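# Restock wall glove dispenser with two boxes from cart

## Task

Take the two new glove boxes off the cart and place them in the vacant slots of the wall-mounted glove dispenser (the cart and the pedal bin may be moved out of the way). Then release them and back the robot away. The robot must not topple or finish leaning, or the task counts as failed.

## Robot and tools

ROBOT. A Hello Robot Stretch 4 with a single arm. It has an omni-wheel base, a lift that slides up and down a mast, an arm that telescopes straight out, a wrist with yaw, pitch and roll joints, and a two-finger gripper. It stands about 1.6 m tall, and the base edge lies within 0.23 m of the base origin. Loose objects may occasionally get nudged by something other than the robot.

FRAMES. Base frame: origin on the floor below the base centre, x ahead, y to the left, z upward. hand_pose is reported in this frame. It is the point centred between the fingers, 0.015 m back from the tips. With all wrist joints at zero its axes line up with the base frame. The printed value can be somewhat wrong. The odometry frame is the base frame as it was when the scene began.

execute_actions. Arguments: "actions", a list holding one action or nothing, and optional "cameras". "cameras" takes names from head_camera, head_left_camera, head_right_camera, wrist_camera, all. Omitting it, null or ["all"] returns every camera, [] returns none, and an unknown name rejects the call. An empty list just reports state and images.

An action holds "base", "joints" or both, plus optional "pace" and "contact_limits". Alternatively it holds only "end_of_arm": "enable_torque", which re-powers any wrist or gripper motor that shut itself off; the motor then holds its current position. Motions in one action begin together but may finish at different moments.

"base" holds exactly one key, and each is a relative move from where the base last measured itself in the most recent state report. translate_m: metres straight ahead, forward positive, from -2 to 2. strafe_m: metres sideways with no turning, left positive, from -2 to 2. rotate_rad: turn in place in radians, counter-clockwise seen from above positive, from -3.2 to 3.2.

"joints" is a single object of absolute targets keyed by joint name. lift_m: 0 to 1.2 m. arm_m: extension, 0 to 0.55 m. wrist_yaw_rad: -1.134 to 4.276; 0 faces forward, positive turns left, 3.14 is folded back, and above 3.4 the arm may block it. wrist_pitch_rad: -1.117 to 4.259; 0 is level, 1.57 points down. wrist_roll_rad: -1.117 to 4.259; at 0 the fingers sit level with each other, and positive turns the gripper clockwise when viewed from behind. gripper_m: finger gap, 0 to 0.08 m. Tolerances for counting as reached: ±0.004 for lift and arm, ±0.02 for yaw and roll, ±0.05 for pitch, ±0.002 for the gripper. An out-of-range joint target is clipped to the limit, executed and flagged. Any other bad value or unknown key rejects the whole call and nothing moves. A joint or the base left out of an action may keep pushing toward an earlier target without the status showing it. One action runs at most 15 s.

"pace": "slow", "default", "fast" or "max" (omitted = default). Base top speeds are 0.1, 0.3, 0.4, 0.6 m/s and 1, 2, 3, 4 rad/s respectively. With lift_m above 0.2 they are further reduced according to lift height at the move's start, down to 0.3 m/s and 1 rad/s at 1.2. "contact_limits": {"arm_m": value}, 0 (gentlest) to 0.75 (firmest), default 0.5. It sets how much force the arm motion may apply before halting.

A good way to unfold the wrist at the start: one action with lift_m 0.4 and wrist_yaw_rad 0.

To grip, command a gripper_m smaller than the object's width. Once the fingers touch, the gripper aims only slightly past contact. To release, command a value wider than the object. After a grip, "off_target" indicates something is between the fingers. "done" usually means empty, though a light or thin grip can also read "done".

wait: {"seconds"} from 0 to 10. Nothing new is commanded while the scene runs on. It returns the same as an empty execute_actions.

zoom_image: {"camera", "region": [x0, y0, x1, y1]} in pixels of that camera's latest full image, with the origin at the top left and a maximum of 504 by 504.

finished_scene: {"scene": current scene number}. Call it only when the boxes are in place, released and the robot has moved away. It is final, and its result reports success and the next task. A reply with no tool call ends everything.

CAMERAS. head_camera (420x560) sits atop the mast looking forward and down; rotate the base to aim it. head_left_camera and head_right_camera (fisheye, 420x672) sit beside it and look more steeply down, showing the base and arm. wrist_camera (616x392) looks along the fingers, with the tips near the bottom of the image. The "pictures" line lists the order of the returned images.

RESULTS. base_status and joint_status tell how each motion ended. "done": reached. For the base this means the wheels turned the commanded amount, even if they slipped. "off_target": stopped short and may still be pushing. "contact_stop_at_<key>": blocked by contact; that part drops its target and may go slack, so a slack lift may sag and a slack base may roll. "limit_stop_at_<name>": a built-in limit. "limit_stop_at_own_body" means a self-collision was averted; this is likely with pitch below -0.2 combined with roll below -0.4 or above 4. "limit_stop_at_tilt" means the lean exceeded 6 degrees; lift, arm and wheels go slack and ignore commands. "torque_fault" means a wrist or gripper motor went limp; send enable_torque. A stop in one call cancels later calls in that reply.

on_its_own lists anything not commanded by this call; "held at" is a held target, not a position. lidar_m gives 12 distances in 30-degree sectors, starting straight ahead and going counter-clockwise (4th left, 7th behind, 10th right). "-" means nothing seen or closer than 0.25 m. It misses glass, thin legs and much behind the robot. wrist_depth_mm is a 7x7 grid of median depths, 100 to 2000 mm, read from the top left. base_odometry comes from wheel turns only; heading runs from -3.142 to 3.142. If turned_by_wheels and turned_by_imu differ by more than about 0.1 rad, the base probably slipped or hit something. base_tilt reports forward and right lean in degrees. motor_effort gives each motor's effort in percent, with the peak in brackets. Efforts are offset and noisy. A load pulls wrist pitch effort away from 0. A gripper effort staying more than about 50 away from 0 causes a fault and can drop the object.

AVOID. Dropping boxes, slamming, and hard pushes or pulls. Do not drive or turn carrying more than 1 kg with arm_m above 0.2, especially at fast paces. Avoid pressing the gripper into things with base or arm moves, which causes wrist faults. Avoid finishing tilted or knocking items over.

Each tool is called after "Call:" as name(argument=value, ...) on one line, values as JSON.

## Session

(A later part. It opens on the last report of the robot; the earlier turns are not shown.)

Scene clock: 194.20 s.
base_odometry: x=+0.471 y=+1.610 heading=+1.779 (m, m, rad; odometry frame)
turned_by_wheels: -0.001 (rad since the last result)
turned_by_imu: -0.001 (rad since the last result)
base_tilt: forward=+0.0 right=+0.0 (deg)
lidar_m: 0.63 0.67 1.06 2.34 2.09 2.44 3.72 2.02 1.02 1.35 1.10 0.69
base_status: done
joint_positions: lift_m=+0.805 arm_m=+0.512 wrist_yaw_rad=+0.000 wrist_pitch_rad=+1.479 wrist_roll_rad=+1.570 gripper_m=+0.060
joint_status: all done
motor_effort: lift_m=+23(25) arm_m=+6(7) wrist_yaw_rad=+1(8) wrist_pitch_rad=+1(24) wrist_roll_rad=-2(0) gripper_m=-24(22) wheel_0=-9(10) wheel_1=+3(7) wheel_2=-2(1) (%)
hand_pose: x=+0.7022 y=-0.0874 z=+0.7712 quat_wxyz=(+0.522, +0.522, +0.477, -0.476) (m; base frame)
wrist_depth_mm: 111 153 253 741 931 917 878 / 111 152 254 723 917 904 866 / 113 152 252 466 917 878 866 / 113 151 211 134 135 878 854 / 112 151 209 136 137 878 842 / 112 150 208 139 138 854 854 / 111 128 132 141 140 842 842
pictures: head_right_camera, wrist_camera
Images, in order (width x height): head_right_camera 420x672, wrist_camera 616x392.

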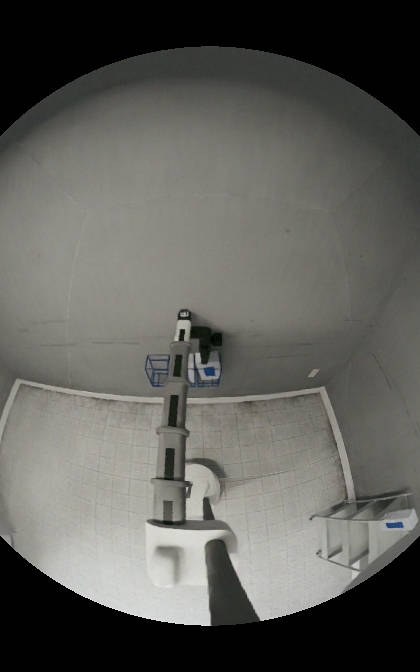

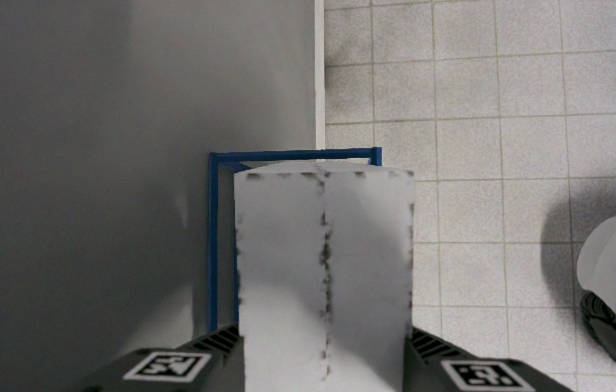

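Call:
execute_actions(actions=[{"base":{"strafe_m":-0.008},"joints":{"lift_m":0.75,"arm_m":0.52},"pace":"slow"}], cameras=["wrist_camera"])

Call:
execute_actions(actions=[{"joints":{"gripper_m":0.068},"pace":"slow"}], cameras=["wrist_camera"])

Call:
execute_actions(actions=[{"joints":{"lift_m":0.9}}], cameras=["wrist_camera","head_right_camera"])

Scene clock: 203.60 s.
base_odometry: x=+0.479 y=+1.612 heading=+1.779 (m, m, rad; odometry frame)
turned_by_wheels: +0.000 (rad since the last result)
turned_by_imu: +0.000 (rad since the last result)
base_tilt: forward=+0.1 right=+0.1 (deg)
lidar_m: 0.64 0.69 1.05 2.34 2.11 2.45 3.72 2.00 1.01 1.34 1.11 0.70
base_status: done
joint_positions: lift_m=+0.751 arm_m=+0.519 wrist_yaw_rad=+0.000 wrist_pitch_rad=+1.478 wrist_roll_rad=+1.570 gripper_m=+0.061
joint_status: all done
motor_effort: lift_m=+4(22) arm_m=+7(7) wrist_yaw_rad=-1(1) wrist_pitch_rad=+5(7) wrist_roll_rad=-1(1) gripper_m=-32(31) wheel_0=+5(7) wheel_1=-4(8) wheel_2=+0(1) (%)
hand_pose: x=+0.7093 y=-0.0874 z=+0.7177 quat_wxyz=(+0.523, +0.522, +0.476, -0.476) (m; base frame)
wrist_depth_mm: 106 136 222 603 878 854 831 / 106 136 221 591 866 854 820 / 106 135 203 473 878 842 820 / 106 135 115 105 104 842 809 / 105 135 108 107 106 831 798 / 105 135 110 108 108 831 798 / 105 114 110 110 110 135 788
pictures: wrist_camera
Images, in order (width x height): wrist_camera 616x392.

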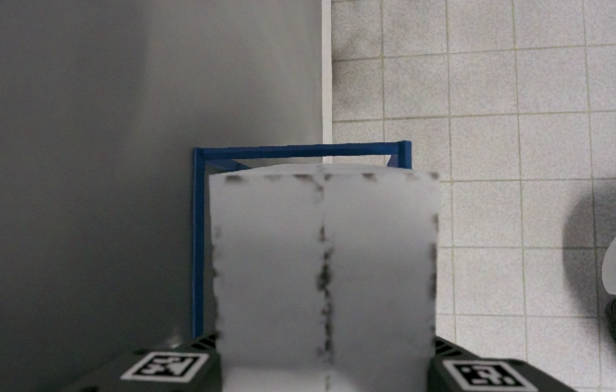

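Scene clock: 204.37 s.
base_odometry: x=+0.479 y=+1.612 heading=+1.779 (m, m, rad; odometry frame)
turned_by_wheels: +0.000 (rad since the last result)
turned_by_imu: +0.000 (rad since the last result)
base_tilt: forward=+0.0 right=+0.1 (deg)
lidar_m: 0.64 0.69 1.06 2.34 2.12 2.46 3.73 2.00 1.01 1.35 1.12 0.73
base_status: not commanded
joint_positions: lift_m=+0.751 arm_m=+0.519 wrist_yaw_rad=+0.002 wrist_pitch_rad=+1.474 wrist_roll_rad=+1.570 gripper_m=+0.067
joint_status: all done
motor_effort: lift_m=+12(12) arm_m=+5(7) wrist_yaw_rad=-6(9) wrist_pitch_rad=+16(16) wrist_roll_rad=-1(1) gripper_m=+6(37) wheel_0=+2(5) wheel_1=-3(4) wheel_2=-1(1) (%)
hand_pose: x=+0.7108 y=-0.0874 z=+0.7172 quat_wxyz=(+0.524, +0.523, +0.476, -0.474) (m; base frame)
wrist_depth_mm: 105 134 220 591 878 854 831 / 105 134 220 591 854 842 820 / 105 134 194 392 842 831 798 / 105 134 - - - 831 798 / 107 133 - - - 831 798 / 106 133 172 - - 820 788 / - 112 102 101 - 132 788
pictures: wrist_camera
Images, in order (width x height): wrist_camera 616x392.

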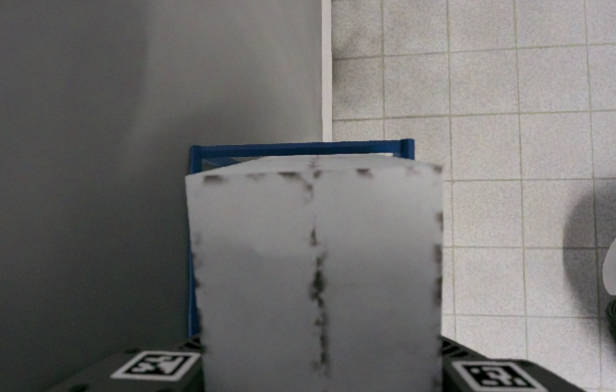

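Scene clock: 206.07 s.
base_odometry: x=+0.479 y=+1.612 heading=+1.779 (m, m, rad; odometry frame)
turned_by_wheels: +0.000 (rad since the last result)
turned_by_imu: +0.000 (rad since the last result)
base_tilt: forward=+0.1 right=+0.1 (deg)
lidar_m: 0.64 0.69 1.05 2.35 2.11 2.43 3.72 2.00 1.02 1.35 1.13 0.74
base_status: not commanded
joint_positions: lift_m=+0.900 arm_m=+0.519 wrist_yaw_rad=+0.001 wrist_pitch_rad=+1.480 wrist_roll_rad=+1.570 gripper_m=+0.068
joint_status: all done
motor_effort: lift_m=+23(24) arm_m=+4(5) wrist_yaw_rad=-2(11) wrist_pitch_rad=+0(25) wrist_roll_rad=+0(1) gripper_m=+3(6) wheel_0=+1(2) wheel_1=-3(3) wheel_2=+0(1) (%)
hand_pose: x=+0.7096 y=-0.0874 z=+0.8662 quat_wxyz=(+0.523, +0.522, +0.477, -0.476) (m; base frame)
wrist_depth_mm: 108 139 231 668 1042 991 976 / 108 139 230 661 1025 1008 960 / 108 139 229 654 1008 991 946 / 108 139 228 312 1008 960 931 / 108 138 226 244 976 946 917 / 107 138 206 250 976 960 931 / 107 110 135 272 250 128 904
pictures: head_right_camera, wrist_camera
Images, in order (width x height): head_right_camera 420x672, wrist_camera 616x392.

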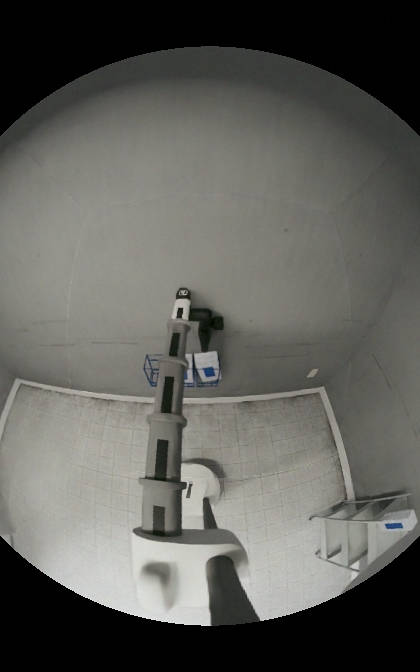

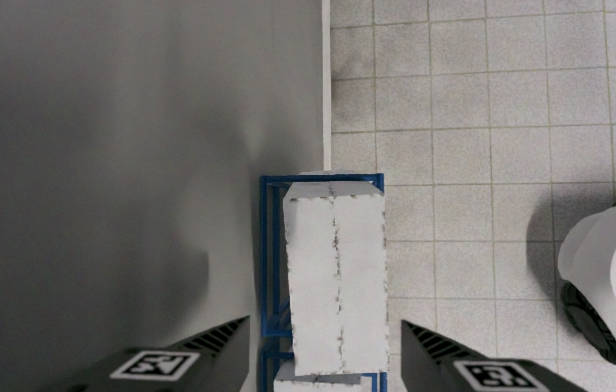

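Call:
execute_actions(actions=[{"joints":{"lift_m":0.85,"arm_m":0.526,"gripper_m":0.08,"wrist_pitch_rad":1.53},"pace":"slow"}], cameras=["wrist_camera"])

Call:
execute_actions(actions=[{"joints":{"lift_m":0.79},"pace":"slow"}], cameras=["wrist_camera"])

Call:
execute_actions(actions=[{"joints":{"gripper_m":0.055}}], cameras=[])

Call:
execute_actions(actions=[{"base":{"strafe_m":-0.017},"joints":{"lift_m":0.80,"arm_m":0.532},"pace":"slow"}], cameras=["wrist_camera","head_right_camera"])

Scene clock: 223.33 s.
base_odometry: x=+0.479 y=+1.612 heading=+1.779 (m, m, rad; odometry frame)
turned_by_wheels: +0.000 (rad since the last result)
turned_by_imu: +0.000 (rad since the last result)
base_tilt: forward=+0.0 right=+0.0 (deg)
lidar_m: 0.66 0.67 1.05 2.35 2.12 2.42 3.74 2.01 1.02 1.35 1.12 0.70
base_status: not commanded
joint_positions: lift_m=+0.850 arm_m=+0.525 wrist_yaw_rad=+0.000 wrist_pitch_rad=+1.530 wrist_roll_rad=+1.570 gripper_m=+0.080
joint_status: all done
motor_effort: lift_m=+17(22) arm_m=+7(7) wrist_yaw_rad=-1(1) wrist_pitch_rad=+0(3) wrist_roll_rad=-1(0) gripper_m=+2(3) wheel_0=+1(1) wheel_1=-3(4) wheel_2=+0(0) (%)
hand_pose: x=+0.7045 y=-0.0874 z=+0.8159 quat_wxyz=(+0.511, +0.510, +0.490, -0.489) (m; base frame)
wrist_depth_mm: 109 146 256 931 1008 946 946 / 109 145 256 917 976 946 931 / 109 145 255 891 960 946 946 / 109 145 230 190 960 931 931 / 108 145 229 193 946 917 831 / 108 144 227 197 946 931 809 / 105 110 140 202 204 124 904
pictures: wrist_camera
Images, in order (width x height): wrist_camera 616x392.

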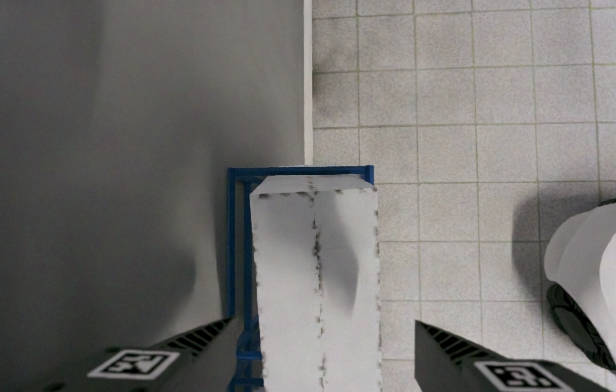

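Scene clock: 224.70 s.
base_odometry: x=+0.479 y=+1.612 heading=+1.779 (m, m, rad; odometry frame)
turned_by_wheels: +0.000 (rad since the last result)
turned_by_imu: +0.000 (rad since the last result)
base_tilt: forward=+0.0 right=+0.1 (deg)
lidar_m: 0.64 0.68 1.04 2.37 2.11 2.44 3.71 2.02 1.02 1.35 1.13 0.72
base_status: not commanded
joint_positions: lift_m=+0.790 arm_m=+0.525 wrist_yaw_rad=+0.000 wrist_pitch_rad=+1.530 wrist_roll_rad=+1.570 gripper_m=+0.080
joint_status: all done
motor_effort: lift_m=+17(18) arm_m=+7(7) wrist_yaw_rad=-1(1) wrist_pitch_rad=+1(0) wrist_roll_rad=-2(1) gripper_m=+3(2) wheel_0=+1(1) wheel_1=-3(3) wheel_2=+1(1) (%)
hand_pose: x=+0.7045 y=-0.0874 z=+0.7559 quat_wxyz=(+0.511, +0.510, +0.490, -0.489) (m; base frame)
wrist_depth_mm: 108 146 257 878 917 891 878 / 109 146 255 854 904 891 878 / 109 146 230 699 904 891 866 / 108 145 178 129 878 878 866 / 108 145 132 132 133 878 854 / 108 144 135 135 137 866 842 / 105 110 137 138 139 125 842
pictures: wrist_camera
Images, in order (width x height): wrist_camera 616x392.

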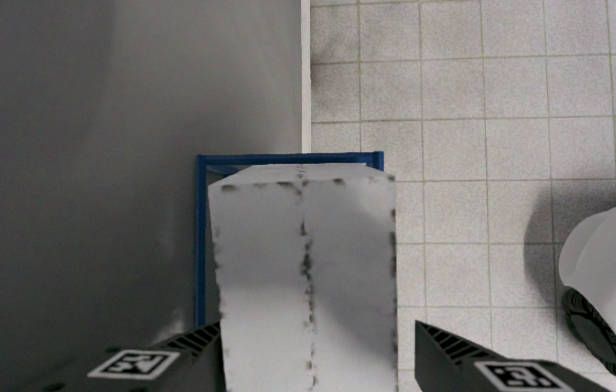

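Scene clock: 225.70 s.
base_odometry: x=+0.479 y=+1.612 heading=+1.779 (m, m, rad; odometry frame)
turned_by_wheels: +0.000 (rad since the last result)
turned_by_imu: +0.000 (rad since the last result)
base_tilt: forward=+0.1 right=+0.1 (deg)
lidar_m: 0.63 0.69 1.07 2.34 2.09 2.45 3.72 2.01 1.02 1.35 1.12 0.69
base_status: not commanded
joint_positions: lift_m=+0.790 arm_m=+0.525 wrist_yaw_rad=+0.000 wrist_pitch_rad=+1.529 wrist_roll_rad=+1.570 gripper_m=+0.060
joint_status: gripper_m off_target (ended at +0.060, target +0.055)
motor_effort: lift_m=+17(17) arm_m=+7(7) wrist_yaw_rad=-1(1) wrist_pitch_rad=+2(2) wrist_roll_rad=+0(2) gripper_m=-25(25) wheel_0=+1(1) wheel_1=-4(3) wheel_2=+0(0) (%)
hand_pose: x=+0.7047 y=-0.0874 z=+0.7559 quat_wxyz=(+0.511, +0.510, +0.490, -0.489) (m; base frame)
wrist_depth_mm: 108 145 255 866 917 904 866 / 108 145 255 831 904 891 891 / 108 145 229 707 904 878 891 / 108 145 207 129 131 878 854 / 108 144 208 132 134 878 842 / 107 144 206 135 137 878 831 / 109 121 132 138 138 866 854
pictures: none
No camera images: the call's "cameras" was empty. Leave "cameras" out to get every camera's image.

Scene clock: 226.73 s.
base_odometry: x=+0.495 y=+1.615 heading=+1.780 (m, m, rad; odometry frame)
turned_by_wheels: +0.001 (rad since the last result)
turned_by_imu: +0.001 (rad since the last result)
base_tilt: forward=+0.0 right=+0.1 (deg)
lidar_m: 0.64 0.68 1.07 2.37 2.14 2.47 3.74 1.95 1.01 1.33 1.10 0.78
base_status: done
joint_positions: lift_m=+0.800 arm_m=+0.531 wrist_yaw_rad=+0.000 wrist_pitch_rad=+1.531 wrist_roll_rad=+1.570 gripper_m=+0.060
joint_status: all done
motor_effort: lift_m=+23(23) arm_m=+7(8) wrist_yaw_rad=-2(1) wrist_pitch_rad=-5(5) wrist_roll_rad=-2(0) gripper_m=-25(24) wheel_0=+11(12) wheel_1=-2(9) wheel_2=+3(5) (%)
hand_pose: x=+0.7101 y=-0.0874 z=+0.7654 quat_wxyz=(+0.510, +0.509, +0.490, -0.490) (m; base frame)
wrist_depth_mm: 106 136 238 854 946 904 904 / 106 135 237 842 946 917 866 / 106 136 238 854 904 904 878 / 106 135 195 136 138 891 878 / 106 135 196 137 139 891 831 / 105 135 194 137 139 891 842 / 102 113 132 138 139 854 866
pictures: head_right_camera, wrist_camera
Images, in order (width x height): head_right_camera 420x672, wrist_camera 616x392.

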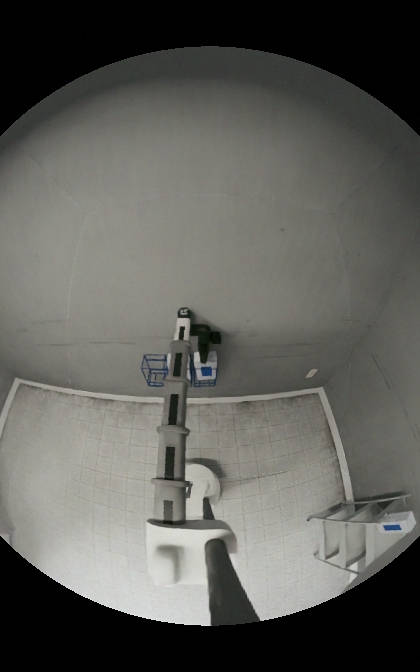

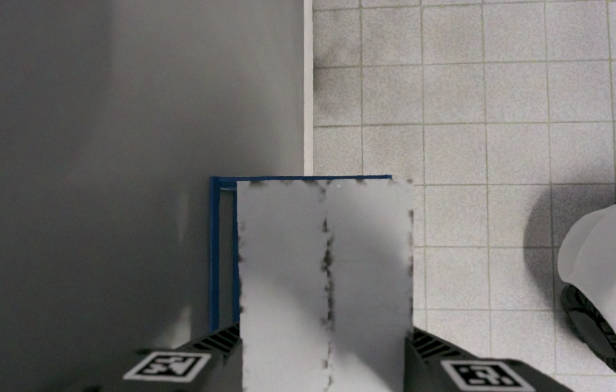

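Call:
execute_actions(actions=[{"base":{"strafe_m":-0.013},"pace":"slow"}], cameras=[])

Call:
execute_actions(actions=[{"base":{"strafe_m":0.01},"pace":"slow"}], cameras=["wrist_camera"])

Call:
execute_actions(actions=[{"joints":{"lift_m":0.765},"pace":"slow"}], cameras=["wrist_camera"])

Scene clock: 233.20 s.
base_odometry: x=+0.507 y=+1.618 heading=+1.782 (m, m, rad; odometry frame)
turned_by_wheels: +0.002 (rad since the last result)
turned_by_imu: +0.003 (rad since the last result)
base_tilt: forward=-0.1 right=+0.1 (deg)
lidar_m: 0.65 0.70 1.06 2.37 2.14 2.49 3.73 1.95 1.01 1.32 1.12 0.79
base_status: done
joint_positions: lift_m=+0.800 arm_m=+0.531 wrist_yaw_rad=+0.000 wrist_pitch_rad=+1.532 wrist_roll_rad=+1.570 gripper_m=+0.060
joint_status: not commanded
motor_effort: lift_m=+20(23) arm_m=+8(7) wrist_yaw_rad=-2(2) wrist_pitch_rad=-6(6) wrist_roll_rad=+0(0) gripper_m=-24(24) wheel_0=+20(20) wheel_1=+2(5) wheel_2=+9(9) (%)
hand_pose: x=+0.7099 y=-0.0874 z=+0.7657 quat_wxyz=(+0.510, +0.509, +0.490, -0.490) (m; base frame)
wrist_depth_mm: 104 133 234 854 931 904 866 / 104 133 233 854 917 878 904 / 105 133 234 842 917 904 878 / 105 134 192 138 139 891 891 / 105 134 193 138 139 891 842 / 105 134 192 138 139 878 866 / 101 113 133 138 138 866 866
pictures: none
No camera images: the call's "cameras" was empty. Leave "cameras" out to get every camera's image.

Scene clock: 234.10 s.
base_odometry: x=+0.498 y=+1.616 heading=+1.783 (m, m, rad; odometry frame)
turned_by_wheels: +0.001 (rad since the last result)
turned_by_imu: +0.001 (rad since the last result)
base_tilt: forward=+0.1 right=+0.0 (deg)
lidar_m: 0.62 0.69 1.06 2.37 2.11 2.48 3.72 1.98 1.03 1.33 1.11 0.80
base_status: done
joint_positions: lift_m=+0.800 arm_m=+0.531 wrist_yaw_rad=+0.000 wrist_pitch_rad=+1.531 wrist_roll_rad=+1.570 gripper_m=+0.060
joint_status: not commanded
motor_effort: lift_m=+20(20) arm_m=+7(7) wrist_yaw_rad=-1(2) wrist_pitch_rad=-2(6) wrist_roll_rad=-1(2) gripper_m=-24(23) wheel_0=+2(20) wheel_1=+7(12) wheel_2=+8(6) (%)
hand_pose: x=+0.7103 y=-0.0874 z=+0.7657 quat_wxyz=(+0.510, +0.510, +0.490, -0.490) (m; base frame)
wrist_depth_mm: 105 134 235 854 931 917 891 / 105 134 235 842 917 917 891 / 105 134 235 831 917 891 878 / 105 134 193 138 139 891 878 / 105 134 193 138 139 891 842 / 105 134 192 138 139 878 866 / 102 112 132 138 139 866 854
pictures: wrist_camera
Images, in order (width x height): wrist_camera 616x392.

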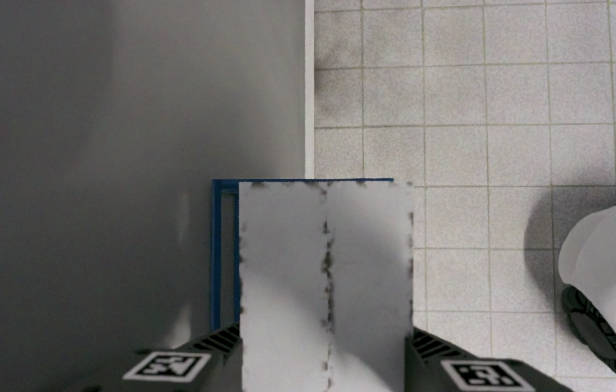

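Scene clock: 235.23 s.
base_odometry: x=+0.498 y=+1.616 heading=+1.784 (m, m, rad; odometry frame)
turned_by_wheels: +0.000 (rad since the last result)
turned_by_imu: +0.000 (rad since the last result)
base_tilt: forward=+0.0 right=+0.1 (deg)
lidar_m: 0.65 0.70 1.05 2.35 2.12 2.46 3.73 2.00 1.01 1.33 1.12 0.79
base_status: not commanded
joint_positions: lift_m=+0.766 arm_m=+0.531 wrist_yaw_rad=+0.000 wrist_pitch_rad=+1.531 wrist_roll_rad=+1.570 gripper_m=+0.061
joint_status: all done
motor_effort: lift_m=+6(20) arm_m=+7(7) wrist_yaw_rad=+0(1) wrist_pitch_rad=-2(5) wrist_roll_rad=+0(2) gripper_m=-29(29) wheel_0=+7(7) wheel_1=+7(7) wheel_2=+8(8) (%)
hand_pose: x=+0.7103 y=-0.0874 z=+0.7319 quat_wxyz=(+0.510, +0.510, +0.490, -0.490) (m; base frame)
wrist_depth_mm: - 130 224 809 904 891 854 / - 130 224 809 904 866 854 / - 130 224 798 878 866 854 / - 130 186 158 185 878 854 / - 130 172 118 118 866 854 / - 130 170 119 120 842 842 / - 110 120 121 121 135 831
pictures: wrist_camera
Images, in order (width x height): wrist_camera 616x392.

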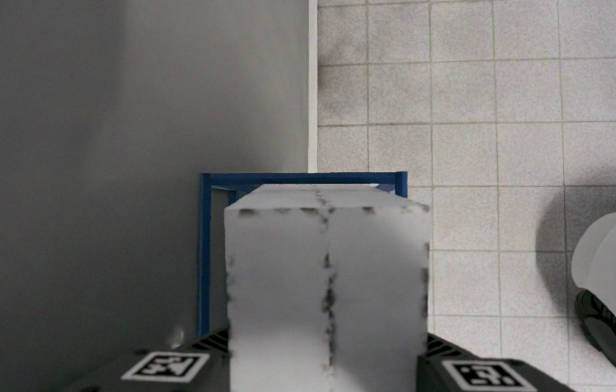

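Call:
execute_actions(actions=[{"joints":{"lift_m":0.785},"pace":"slow"}], cameras=[])

Call:
execute_actions(actions=[{"base":{"strafe_m":-0.025},"pace":"slow"}], cameras=["wrist_camera"])

Call:
execute_actions(actions=[{"base":{"strafe_m":0.024},"pace":"slow"}], cameras=["wrist_camera","head_right_camera"])

Call:
zoom_image(camera="head_right_camera", region=[160,320,250,410])

Scene clock: 244.90 s.
base_odometry: x=+0.498 y=+1.616 heading=+1.783 (m, m, rad; odometry frame)
turned_by_wheels: -0.001 (rad since the last result)
turned_by_imu: -0.001 (rad since the last result)
base_tilt: forward=+0.0 right=+0.1 (deg)
lidar_m: 0.64 0.69 1.07 2.35 2.11 2.49 3.74 1.97 1.02 1.33 1.12 0.79
base_status: not commanded
joint_positions: lift_m=+0.785 arm_m=+0.531 wrist_yaw_rad=+0.001 wrist_pitch_rad=+1.530 wrist_roll_rad=+1.570 gripper_m=+0.061
joint_status: all done
motor_effort: lift_m=+24(25) arm_m=+7(7) wrist_yaw_rad=-2(4) wrist_pitch_rad=+0(8) wrist_roll_rad=-3(1) gripper_m=-30(29) wheel_0=+4(7) wheel_1=+5(7) wheel_2=+5(8) (%)
hand_pose: x=+0.7106 y=-0.0874 z=+0.7504 quat_wxyz=(+0.511, +0.510, +0.490, -0.489) (m; base frame)
wrist_depth_mm: 105 135 236 842 917 904 878 / 106 135 236 842 904 878 878 / 105 135 237 820 904 878 878 / 105 135 200 158 195 866 854 / 105 135 179 119 120 866 854 / 105 134 177 121 121 878 866 / - 113 122 122 123 135 842
pictures: none
No camera images: the call's "cameras" was empty. Leave "cameras" out to get every camera's image.

Scene clock: 246.10 s.
base_odometry: x=+0.522 y=+1.621 heading=+1.786 (m, m, rad; odometry frame)
turned_by_wheels: +0.003 (rad since the last result)
turned_by_imu: +0.004 (rad since the last result)
base_tilt: forward=+0.0 right=+0.1 (deg)
lidar_m: 0.64 0.70 1.07 2.39 2.15 2.55 3.76 1.93 1.00 1.30 1.08 0.78
base_status: done
joint_positions: lift_m=+0.785 arm_m=+0.531 wrist_yaw_rad=+0.001 wrist_pitch_rad=+1.531 wrist_roll_rad=+1.570 gripper_m=+0.061
joint_status: not commanded
motor_effort: lift_m=+20(25) arm_m=+6(6) wrist_yaw_rad=-2(3) wrist_pitch_rad=-5(5) wrist_roll_rad=+0(1) gripper_m=-29(29) wheel_0=+24(25) wheel_1=+3(6) wheel_2=+12(13) (%)
hand_pose: x=+0.7102 y=-0.0874 z=+0.7507 quat_wxyz=(+0.510, +0.509, +0.491, -0.490) (m; base frame)
wrist_depth_mm: - 131 226 842 904 891 878 / 105 131 229 831 904 891 878 / 103 132 229 831 891 891 854 / 103 132 203 488 878 878 866 / 103 132 175 123 123 866 854 / 103 132 175 122 123 866 854 / - 111 122 122 123 135 842
pictures: wrist_camera
Images, in order (width x height): wrist_camera 616x392.

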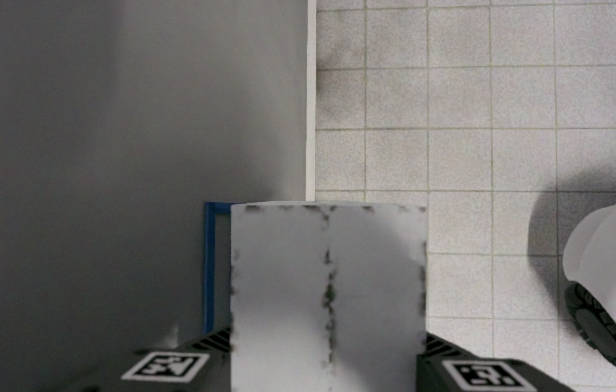

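Scene clock: 247.30 s.
base_odometry: x=+0.498 y=+1.616 heading=+1.787 (m, m, rad; odometry frame)
turned_by_wheels: +0.000 (rad since the last result)
turned_by_imu: +0.000 (rad since the last result)
base_tilt: forward=+0.1 right=+0.0 (deg)
lidar_m: 0.64 0.69 1.06 2.37 2.13 2.51 3.73 1.96 1.00 1.33 1.10 0.78
base_status: done
joint_positions: lift_m=+0.785 arm_m=+0.531 wrist_yaw_rad=+0.001 wrist_pitch_rad=+1.530 wrist_roll_rad=+1.570 gripper_m=+0.061
joint_status: not commanded
motor_effort: lift_m=+20(20) arm_m=+6(7) wrist_yaw_rad=-3(1) wrist_pitch_rad=+0(5) wrist_roll_rad=-1(1) gripper_m=-29(29) wheel_0=-5(23) wheel_1=+5(12) wheel_2=+3(17) (%)
hand_pose: x=+0.7106 y=-0.0874 z=+0.7507 quat_wxyz=(+0.511, +0.510, +0.490, -0.489) (m; base frame)
wrist_depth_mm: 105 134 235 842 904 891 878 / 105 134 235 842 904 917 866 / 105 134 236 831 904 878 866 / 105 134 202 180 196 878 854 / 105 134 177 120 121 878 866 / 104 133 177 121 121 854 854 / - 112 122 122 122 135 842
pictures: head_right_camera, wrist_camera
Images, in order (width x height): head_right_camera 420x672, wrist_camera 616x392.

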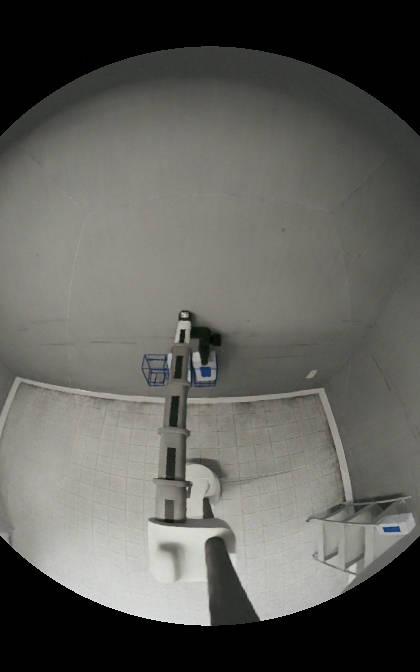

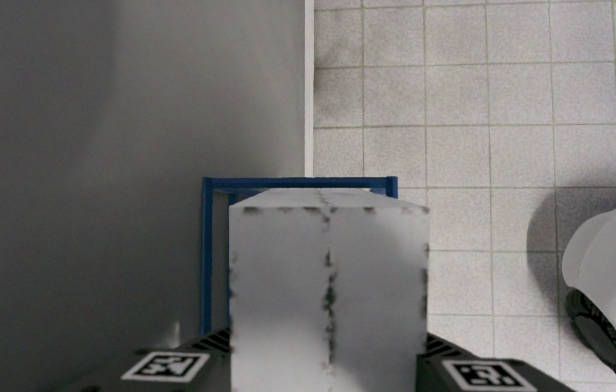

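Region (160, 320, 250, 410) of head_right_camera's 420x672 image, scaled by 5.600, with more detail than that image has.

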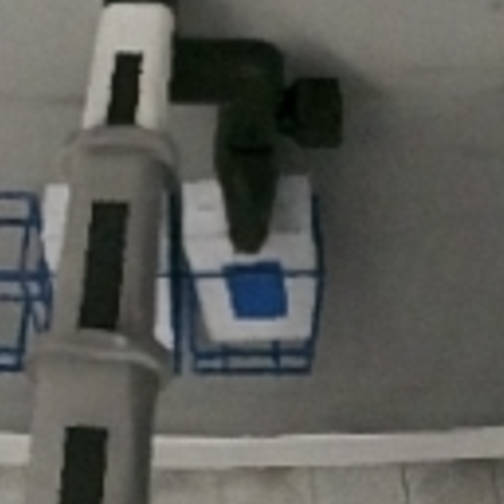

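Call:
execute_actions(actions=[{"base":{"strafe_m":-0.032},"pace":"slow"}], cameras=[])

Call:
execute_actions(actions=[{"base":{"strafe_m":0.016},"pace":"slow"}], cameras=["wrist_camera","head_right_camera"])

Call:
zoom_image(camera="head_right_camera", region=[160,320,250,410])

Call:
execute_actions(actions=[{"joints":{"lift_m":0.755},"pace":"slow"}], cameras=["wrist_camera"])

Scene clock: 255.37 s.
base_odometry: x=+0.529 y=+1.622 heading=+1.790 (m, m, rad; odometry frame)
turned_by_wheels: +0.004 (rad since the last result)
turned_by_imu: +0.004 (rad since the last result)
base_tilt: forward=+0.1 right=+0.2 (deg)
lidar_m: 0.65 0.69 1.07 2.40 2.13 2.56 3.75 1.90 1.00 1.30 1.11 0.79
base_status: done
joint_positions: lift_m=+0.785 arm_m=+0.531 wrist_yaw_rad=+0.000 wrist_pitch_rad=+1.532 wrist_roll_rad=+1.570 gripper_m=+0.061
joint_status: not commanded
motor_effort: lift_m=+19(20) arm_m=+6(6) wrist_yaw_rad=+0(2) wrist_pitch_rad=-8(8) wrist_roll_rad=-1(0) gripper_m=-29(29) wheel_0=+26(27) wheel_1=+6(7) wheel_2=+14(15) (%)
hand_pose: x=+0.7100 y=-0.0874 z=+0.7508 quat_wxyz=(+0.510, +0.509, +0.491, -0.490) (m; base frame)
wrist_depth_mm: - 129 223 820 917 904 878 / - 130 225 842 917 878 891 / - 130 227 820 904 891 854 / - 131 206 480 904 866 866 / - 131 189 123 123 866 854 / 103 131 174 123 123 866 842 / - 111 122 122 122 135 831
pictures: none
No camera images: the call's "cameras" was empty. Leave "cameras" out to get every camera's image.

Scene clock: 256.40 s.
base_odometry: x=+0.514 y=+1.619 heading=+1.791 (m, m, rad; odometry frame)
turned_by_wheels: +0.001 (rad since the last result)
turned_by_imu: +0.001 (rad since the last result)
base_tilt: forward=+0.1 right=+0.1 (deg)
lidar_m: 0.65 0.69 1.05 2.38 2.13 2.54 3.73 1.92 1.01 1.31 1.11 0.78
base_status: done
joint_positions: lift_m=+0.785 arm_m=+0.531 wrist_yaw_rad=+0.000 wrist_pitch_rad=+1.529 wrist_roll_rad=+1.570 gripper_m=+0.061
joint_status: not commanded
motor_effort: lift_m=+19(19) arm_m=+6(6) wrist_yaw_rad=-1(1) wrist_pitch_rad=+1(8) wrist_roll_rad=-1(2) gripper_m=-30(30) wheel_0=+0(24) wheel_1=+7(15) wheel_2=+7(14) (%)
hand_pose: x=+0.7107 y=-0.0874 z=+0.7508 quat_wxyz=(+0.511, +0.510, +0.490, -0.489) (m; base frame)
wrist_depth_mm: - 131 228 831 904 904 891 / 105 131 229 842 904 878 878 / 103 131 229 820 904 891 878 / 103 132 204 201 891 878 866 / 103 132 175 122 122 878 854 / 103 132 175 122 122 866 854 / - 111 122 123 122 135 842
pictures: head_right_camera, wrist_camera
Images, in order (width x height): head_right_camera 420x672, wrist_camera 616x392.

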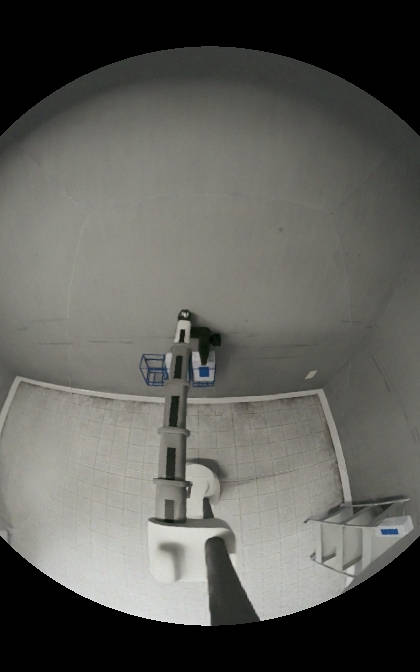

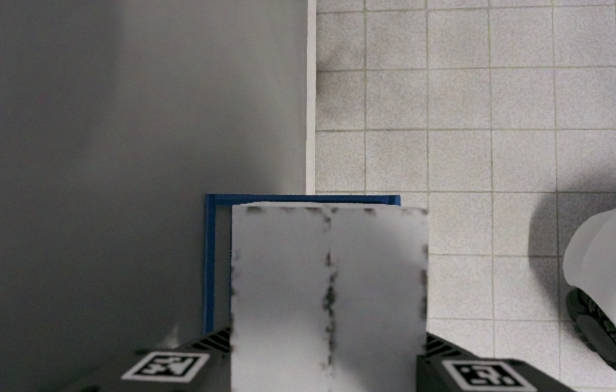

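Region (160, 320, 250, 410) of head_right_camera's 420x672 image, scaled by 5.600, with more detail than that image has.

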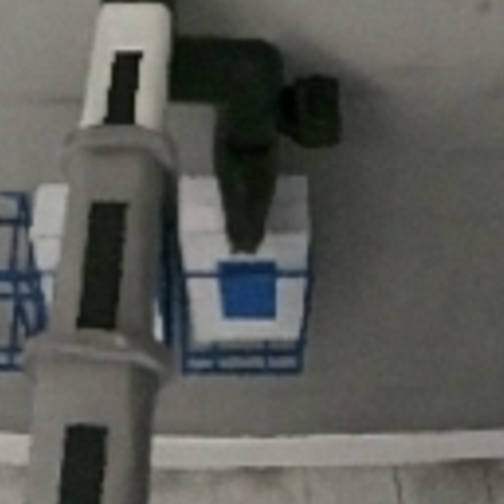

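Scene clock: 257.47 s.
base_odometry: x=+0.513 y=+1.619 heading=+1.792 (m, m, rad; odometry frame)
turned_by_wheels: +0.001 (rad since the last result)
turned_by_imu: +0.001 (rad since the last result)
base_tilt: forward=+0.1 right=+0.0 (deg)
lidar_m: 0.65 0.70 1.06 2.39 2.13 2.55 3.73 1.94 0.99 1.32 1.08 0.78
base_status: not commanded
joint_positions: lift_m=+0.756 arm_m=+0.531 wrist_yaw_rad=+0.000 wrist_pitch_rad=+1.530 wrist_roll_rad=+1.570 gripper_m=+0.061
joint_status: all done
motor_effort: lift_m=+3(20) arm_m=+6(6) wrist_yaw_rad=+0(1) wrist_pitch_rad=-1(4) wrist_roll_rad=-2(1) gripper_m=-30(31) wheel_0=+6(6) wheel_1=+8(8) wheel_2=+7(7) (%)
hand_pose: x=+0.7104 y=-0.0874 z=+0.7221 quat_wxyz=(+0.510, +0.510, +0.490, -0.490) (m; base frame)
wrist_depth_mm: - 126 216 732 904 878 854 / - 127 217 750 866 866 842 / - 127 219 759 866 866 831 / - 128 183 179 866 866 842 / - 128 109 108 107 842 820 / - 128 110 109 109 854 820 / - 111 111 110 110 135 820
pictures: wrist_camera
Images, in order (width x height): wrist_camera 616x392.

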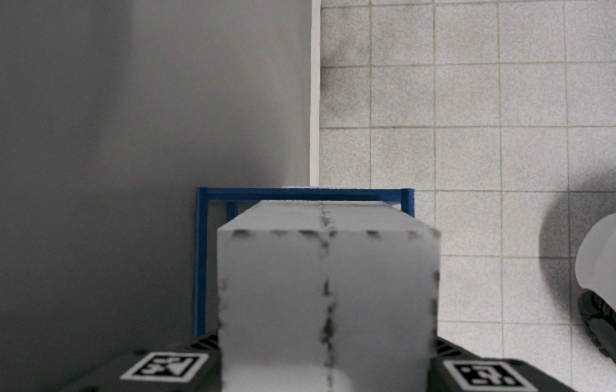

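Call:
execute_actions(actions=[{"joints":{"lift_m":0.87},"pace":"slow"}], cameras=[])

Call:
execute_actions(actions=[{"base":{"strafe_m":-0.022},"pace":"slow"}], cameras=["wrist_camera","head_right_camera"])

Call:
zoom_image(camera="head_right_camera", region=[160,310,250,400])

Scene clock: 271.00 s.
base_odometry: x=+0.514 y=+1.619 heading=+1.791 (m, m, rad; odometry frame)
turned_by_wheels: +0.000 (rad since the last result)
turned_by_imu: -0.001 (rad since the last result)
base_tilt: forward=+0.1 right=+0.0 (deg)
lidar_m: 0.64 0.68 1.06 2.40 2.10 2.53 3.72 1.93 0.99 1.31 1.09 0.78
base_status: not commanded
joint_positions: lift_m=+0.870 arm_m=+0.531 wrist_yaw_rad=+0.001 wrist_pitch_rad=+1.530 wrist_roll_rad=+1.570 gripper_m=+0.061
joint_status: all done
motor_effort: lift_m=+25(26) arm_m=+6(6) wrist_yaw_rad=-3(4) wrist_pitch_rad=-1(11) wrist_roll_rad=-1(0) gripper_m=-34(31) wheel_0=+4(6) wheel_1=+6(8) wheel_2=+5(7) (%)
hand_pose: x=+0.7105 y=-0.0874 z=+0.8353 quat_wxyz=(+0.511, +0.510, +0.490, -0.489) (m; base frame)
wrist_depth_mm: 103 132 230 904 991 1008 960 / 104 132 231 917 1008 976 946 / 104 133 232 917 976 960 946 / 104 133 211 496 991 976 917 / 104 133 177 113 112 960 820 / 104 133 177 113 113 960 831 / - 113 114 113 113 135 904
pictures: none
No camera images: the call's "cameras" was empty. Leave "cameras" out to get every camera's image.

Scene clock: 272.17 s.
base_odometry: x=+0.535 y=+1.624 heading=+1.792 (m, m, rad; odometry frame)
turned_by_wheels: +0.000 (rad since the last result)
turned_by_imu: +0.000 (rad since the last result)
base_tilt: forward=+0.1 right=+0.0 (deg)
lidar_m: 0.63 0.70 1.08 2.41 2.14 2.56 3.73 1.87 0.96 1.29 1.11 0.78
base_status: done
joint_positions: lift_m=+0.870 arm_m=+0.531 wrist_yaw_rad=+0.001 wrist_pitch_rad=+1.530 wrist_roll_rad=+1.570 gripper_m=+0.061
joint_status: not commanded
motor_effort: lift_m=+25(25) arm_m=+6(6) wrist_yaw_rad=-2(2) wrist_pitch_rad=-1(2) wrist_roll_rad=-1(1) gripper_m=-33(32) wheel_0=+7(9) wheel_1=-5(7) wheel_2=+1(5) (%)
hand_pose: x=+0.7105 y=-0.0874 z=+0.8353 quat_wxyz=(+0.511, +0.510, +0.490, -0.489) (m; base frame)
wrist_depth_mm: 103 132 230 878 1008 976 960 / 104 132 231 891 991 976 960 / 104 133 232 904 976 976 946 / 104 133 211 654 991 960 946 / 104 133 177 120 119 946 820 / 104 134 178 118 117 946 831 / - 112 115 115 114 135 917
pictures: head_right_camera, wrist_camera
Images, in order (width x height): head_right_camera 420x672, wrist_camera 616x392.

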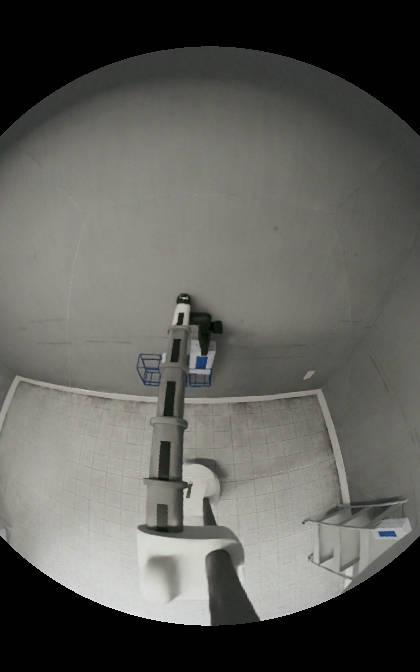

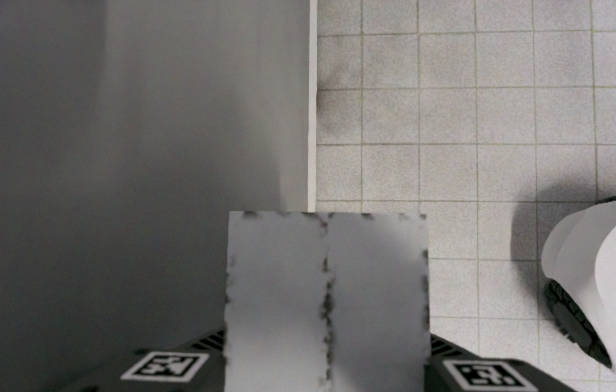

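Region (160, 310, 250, 400) of head_right_camera's 420x672 image, scaled by 5.600, with more detail than that image has.

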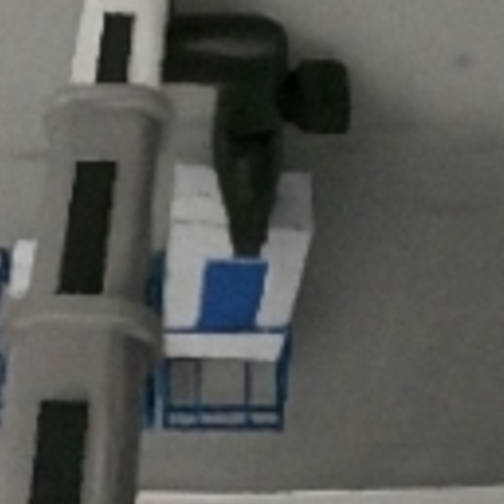

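Call:
execute_actions(actions=[{"base":{"strafe_m":0.02},"pace":"slow"}], cameras=["head_right_camera"])

Call:
zoom_image(camera="head_right_camera", region=[160,310,250,400])

Scene clock: 280.53 s.
base_odometry: x=+0.515 y=+1.619 heading=+1.792 (m, m, rad; odometry frame)
turned_by_wheels: +0.000 (rad since the last result)
turned_by_imu: +0.000 (rad since the last result)
base_tilt: forward=-0.1 right=+0.1 (deg)
lidar_m: 0.65 0.70 1.07 2.39 2.13 2.55 3.72 1.92 1.01 1.31 1.08 0.78
base_status: done
joint_positions: lift_m=+0.870 arm_m=+0.531 wrist_yaw_rad=+0.001 wrist_pitch_rad=+1.530 wrist_roll_rad=+1.570 gripper_m=+0.061
joint_status: not commanded
motor_effort: lift_m=+25(25) arm_m=+6(6) wrist_yaw_rad=-2(3) wrist_pitch_rad=-1(1) wrist_roll_rad=-1(1) gripper_m=-32(33) wheel_0=-4(6) wheel_1=+5(8) wheel_2=+0(1) (%)
hand_pose: x=+0.7105 y=-0.0874 z=+0.8353 quat_wxyz=(+0.510, +0.510, +0.490, -0.489) (m; base frame)
wrist_depth_mm: 103 133 231 904 1008 991 960 / 104 132 232 904 991 976 976 / 104 134 234 917 991 960 960 / 104 133 211 500 976 946 946 / 104 134 178 116 116 946 831 / 104 134 178 115 115 946 820 / - 113 115 115 114 135 931
pictures: head_right_camera
Images, in order (width x height): head_right_camera 420x672.

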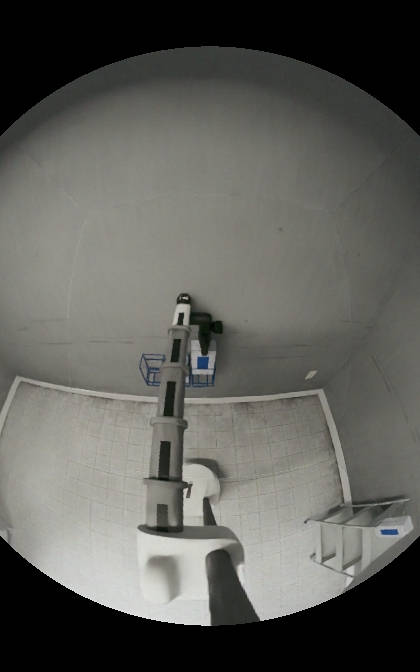

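Region (160, 310, 250, 400) of head_right_camera's 420x672 image, scaled by 5.600, with more detail than that image has.

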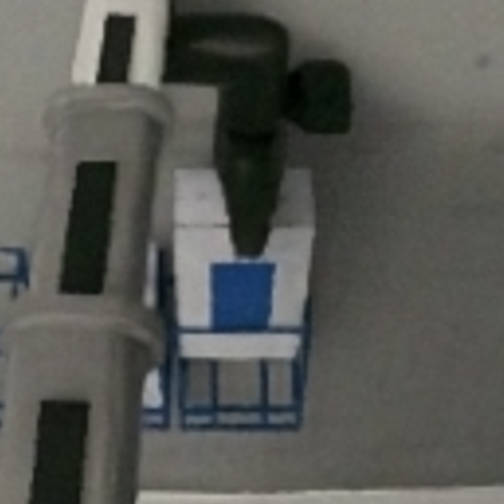

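Nearly upright, against the left. Centre and lower.

Call:
execute_actions(actions=[{"base":{"strafe_m":-0.004},"joints":{"lift_m":0.785},"pace":"slow"}], cameras=["head_right_camera"])

Call:
zoom_image(camera="head_right_camera", region=[160,310,250,400])

Call:
execute_actions(actions=[{"joints":{"lift_m":0.75},"pace":"slow"}], cameras=["wrist_camera"])

Scene clock: 292.90 s.
base_odometry: x=+0.519 y=+1.620 heading=+1.792 (m, m, rad; odometry frame)
turned_by_wheels: +0.000 (rad since the last result)
turned_by_imu: +0.000 (rad since the last result)
base_tilt: forward=-0.1 right=+0.0 (deg)
lidar_m: 0.64 0.69 1.08 2.39 2.13 2.55 3.73 1.89 0.98 1.30 1.10 0.79
base_status: done
joint_positions: lift_m=+0.785 arm_m=+0.531 wrist_yaw_rad=+0.001 wrist_pitch_rad=+1.530 wrist_roll_rad=+1.570 gripper_m=+0.061
joint_status: all done
motor_effort: lift_m=+19(25) arm_m=+6(6) wrist_yaw_rad=-2(2) wrist_pitch_rad=-1(1) wrist_roll_rad=+1(1) gripper_m=-31(33) wheel_0=+4(4) wheel_1=-6(4) wheel_2=+0(3) (%)
hand_pose: x=+0.7105 y=-0.0874 z=+0.7508 quat_wxyz=(+0.510, +0.510, +0.490, -0.489) (m; base frame)
wrist_depth_mm: 103 132 231 854 917 904 866 / 104 133 232 831 904 891 878 / 104 134 233 831 904 878 878 / 104 134 203 504 891 878 854 / 104 134 177 118 117 878 854 / 104 133 177 116 115 866 854 / - 112 115 114 114 135 831
pictures: head_right_camera
Images, in order (width x height): head_right_camera 420x672.

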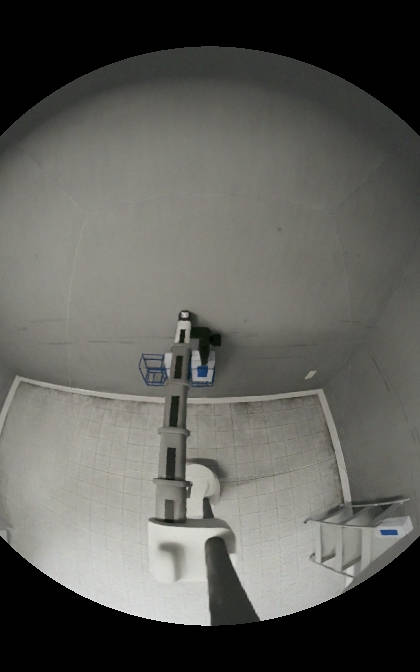

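Region (160, 310, 250, 400) of head_right_camera's 420x672 image, scaled by 5.600, with more detail than that image has.

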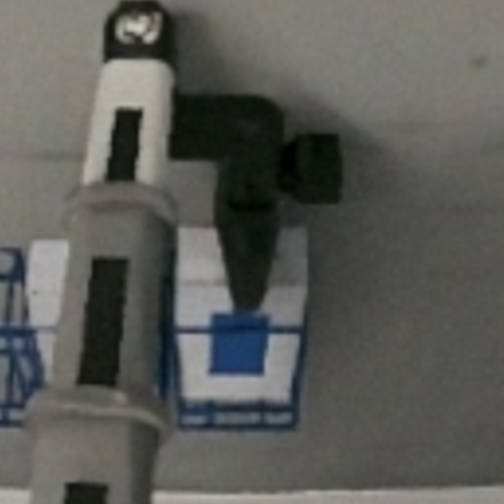

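Scene clock: 294.03 s.
base_odometry: x=+0.519 y=+1.620 heading=+1.791 (m, m, rad; odometry frame)
turned_by_wheels: -0.001 (rad since the last result)
turned_by_imu: -0.001 (rad since the last result)
base_tilt: forward=+0.0 right=+0.1 (deg)
lidar_m: 0.65 0.70 1.07 2.38 2.14 2.55 3.72 1.94 0.99 1.30 1.10 0.79
base_status: not commanded
joint_positions: lift_m=+0.751 arm_m=+0.531 wrist_yaw_rad=+0.000 wrist_pitch_rad=+1.531 wrist_roll_rad=+1.570 gripper_m=+0.061
joint_status: all done
motor_effort: lift_m=+4(18) arm_m=+6(6) wrist_yaw_rad=+0(4) wrist_pitch_rad=-2(3) wrist_roll_rad=+0(1) gripper_m=-34(33) wheel_0=-2(4) wheel_1=-6(6) wheel_2=-1(1) (%)
hand_pose: x=+0.7104 y=-0.0874 z=+0.7170 quat_wxyz=(+0.510, +0.510, +0.490, -0.490) (m; base frame)
wrist_depth_mm: - 130 224 798 904 878 854 / - 130 224 798 904 854 842 / - 130 223 809 878 854 842 / - 130 186 459 866 854 831 / - 130 171 114 114 842 820 / - 130 113 111 111 831 820 / - 110 110 109 108 135 798
pictures: wrist_camera
Images, in order (width x height): wrist_camera 616x392.

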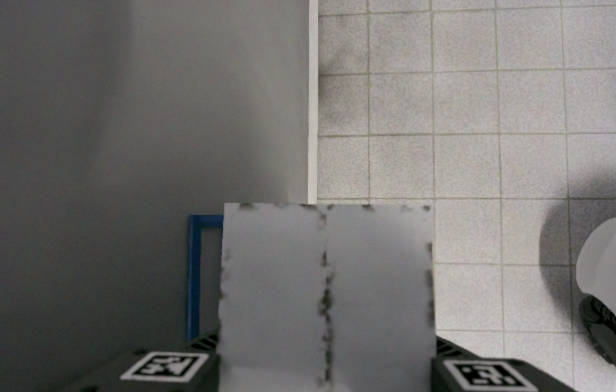

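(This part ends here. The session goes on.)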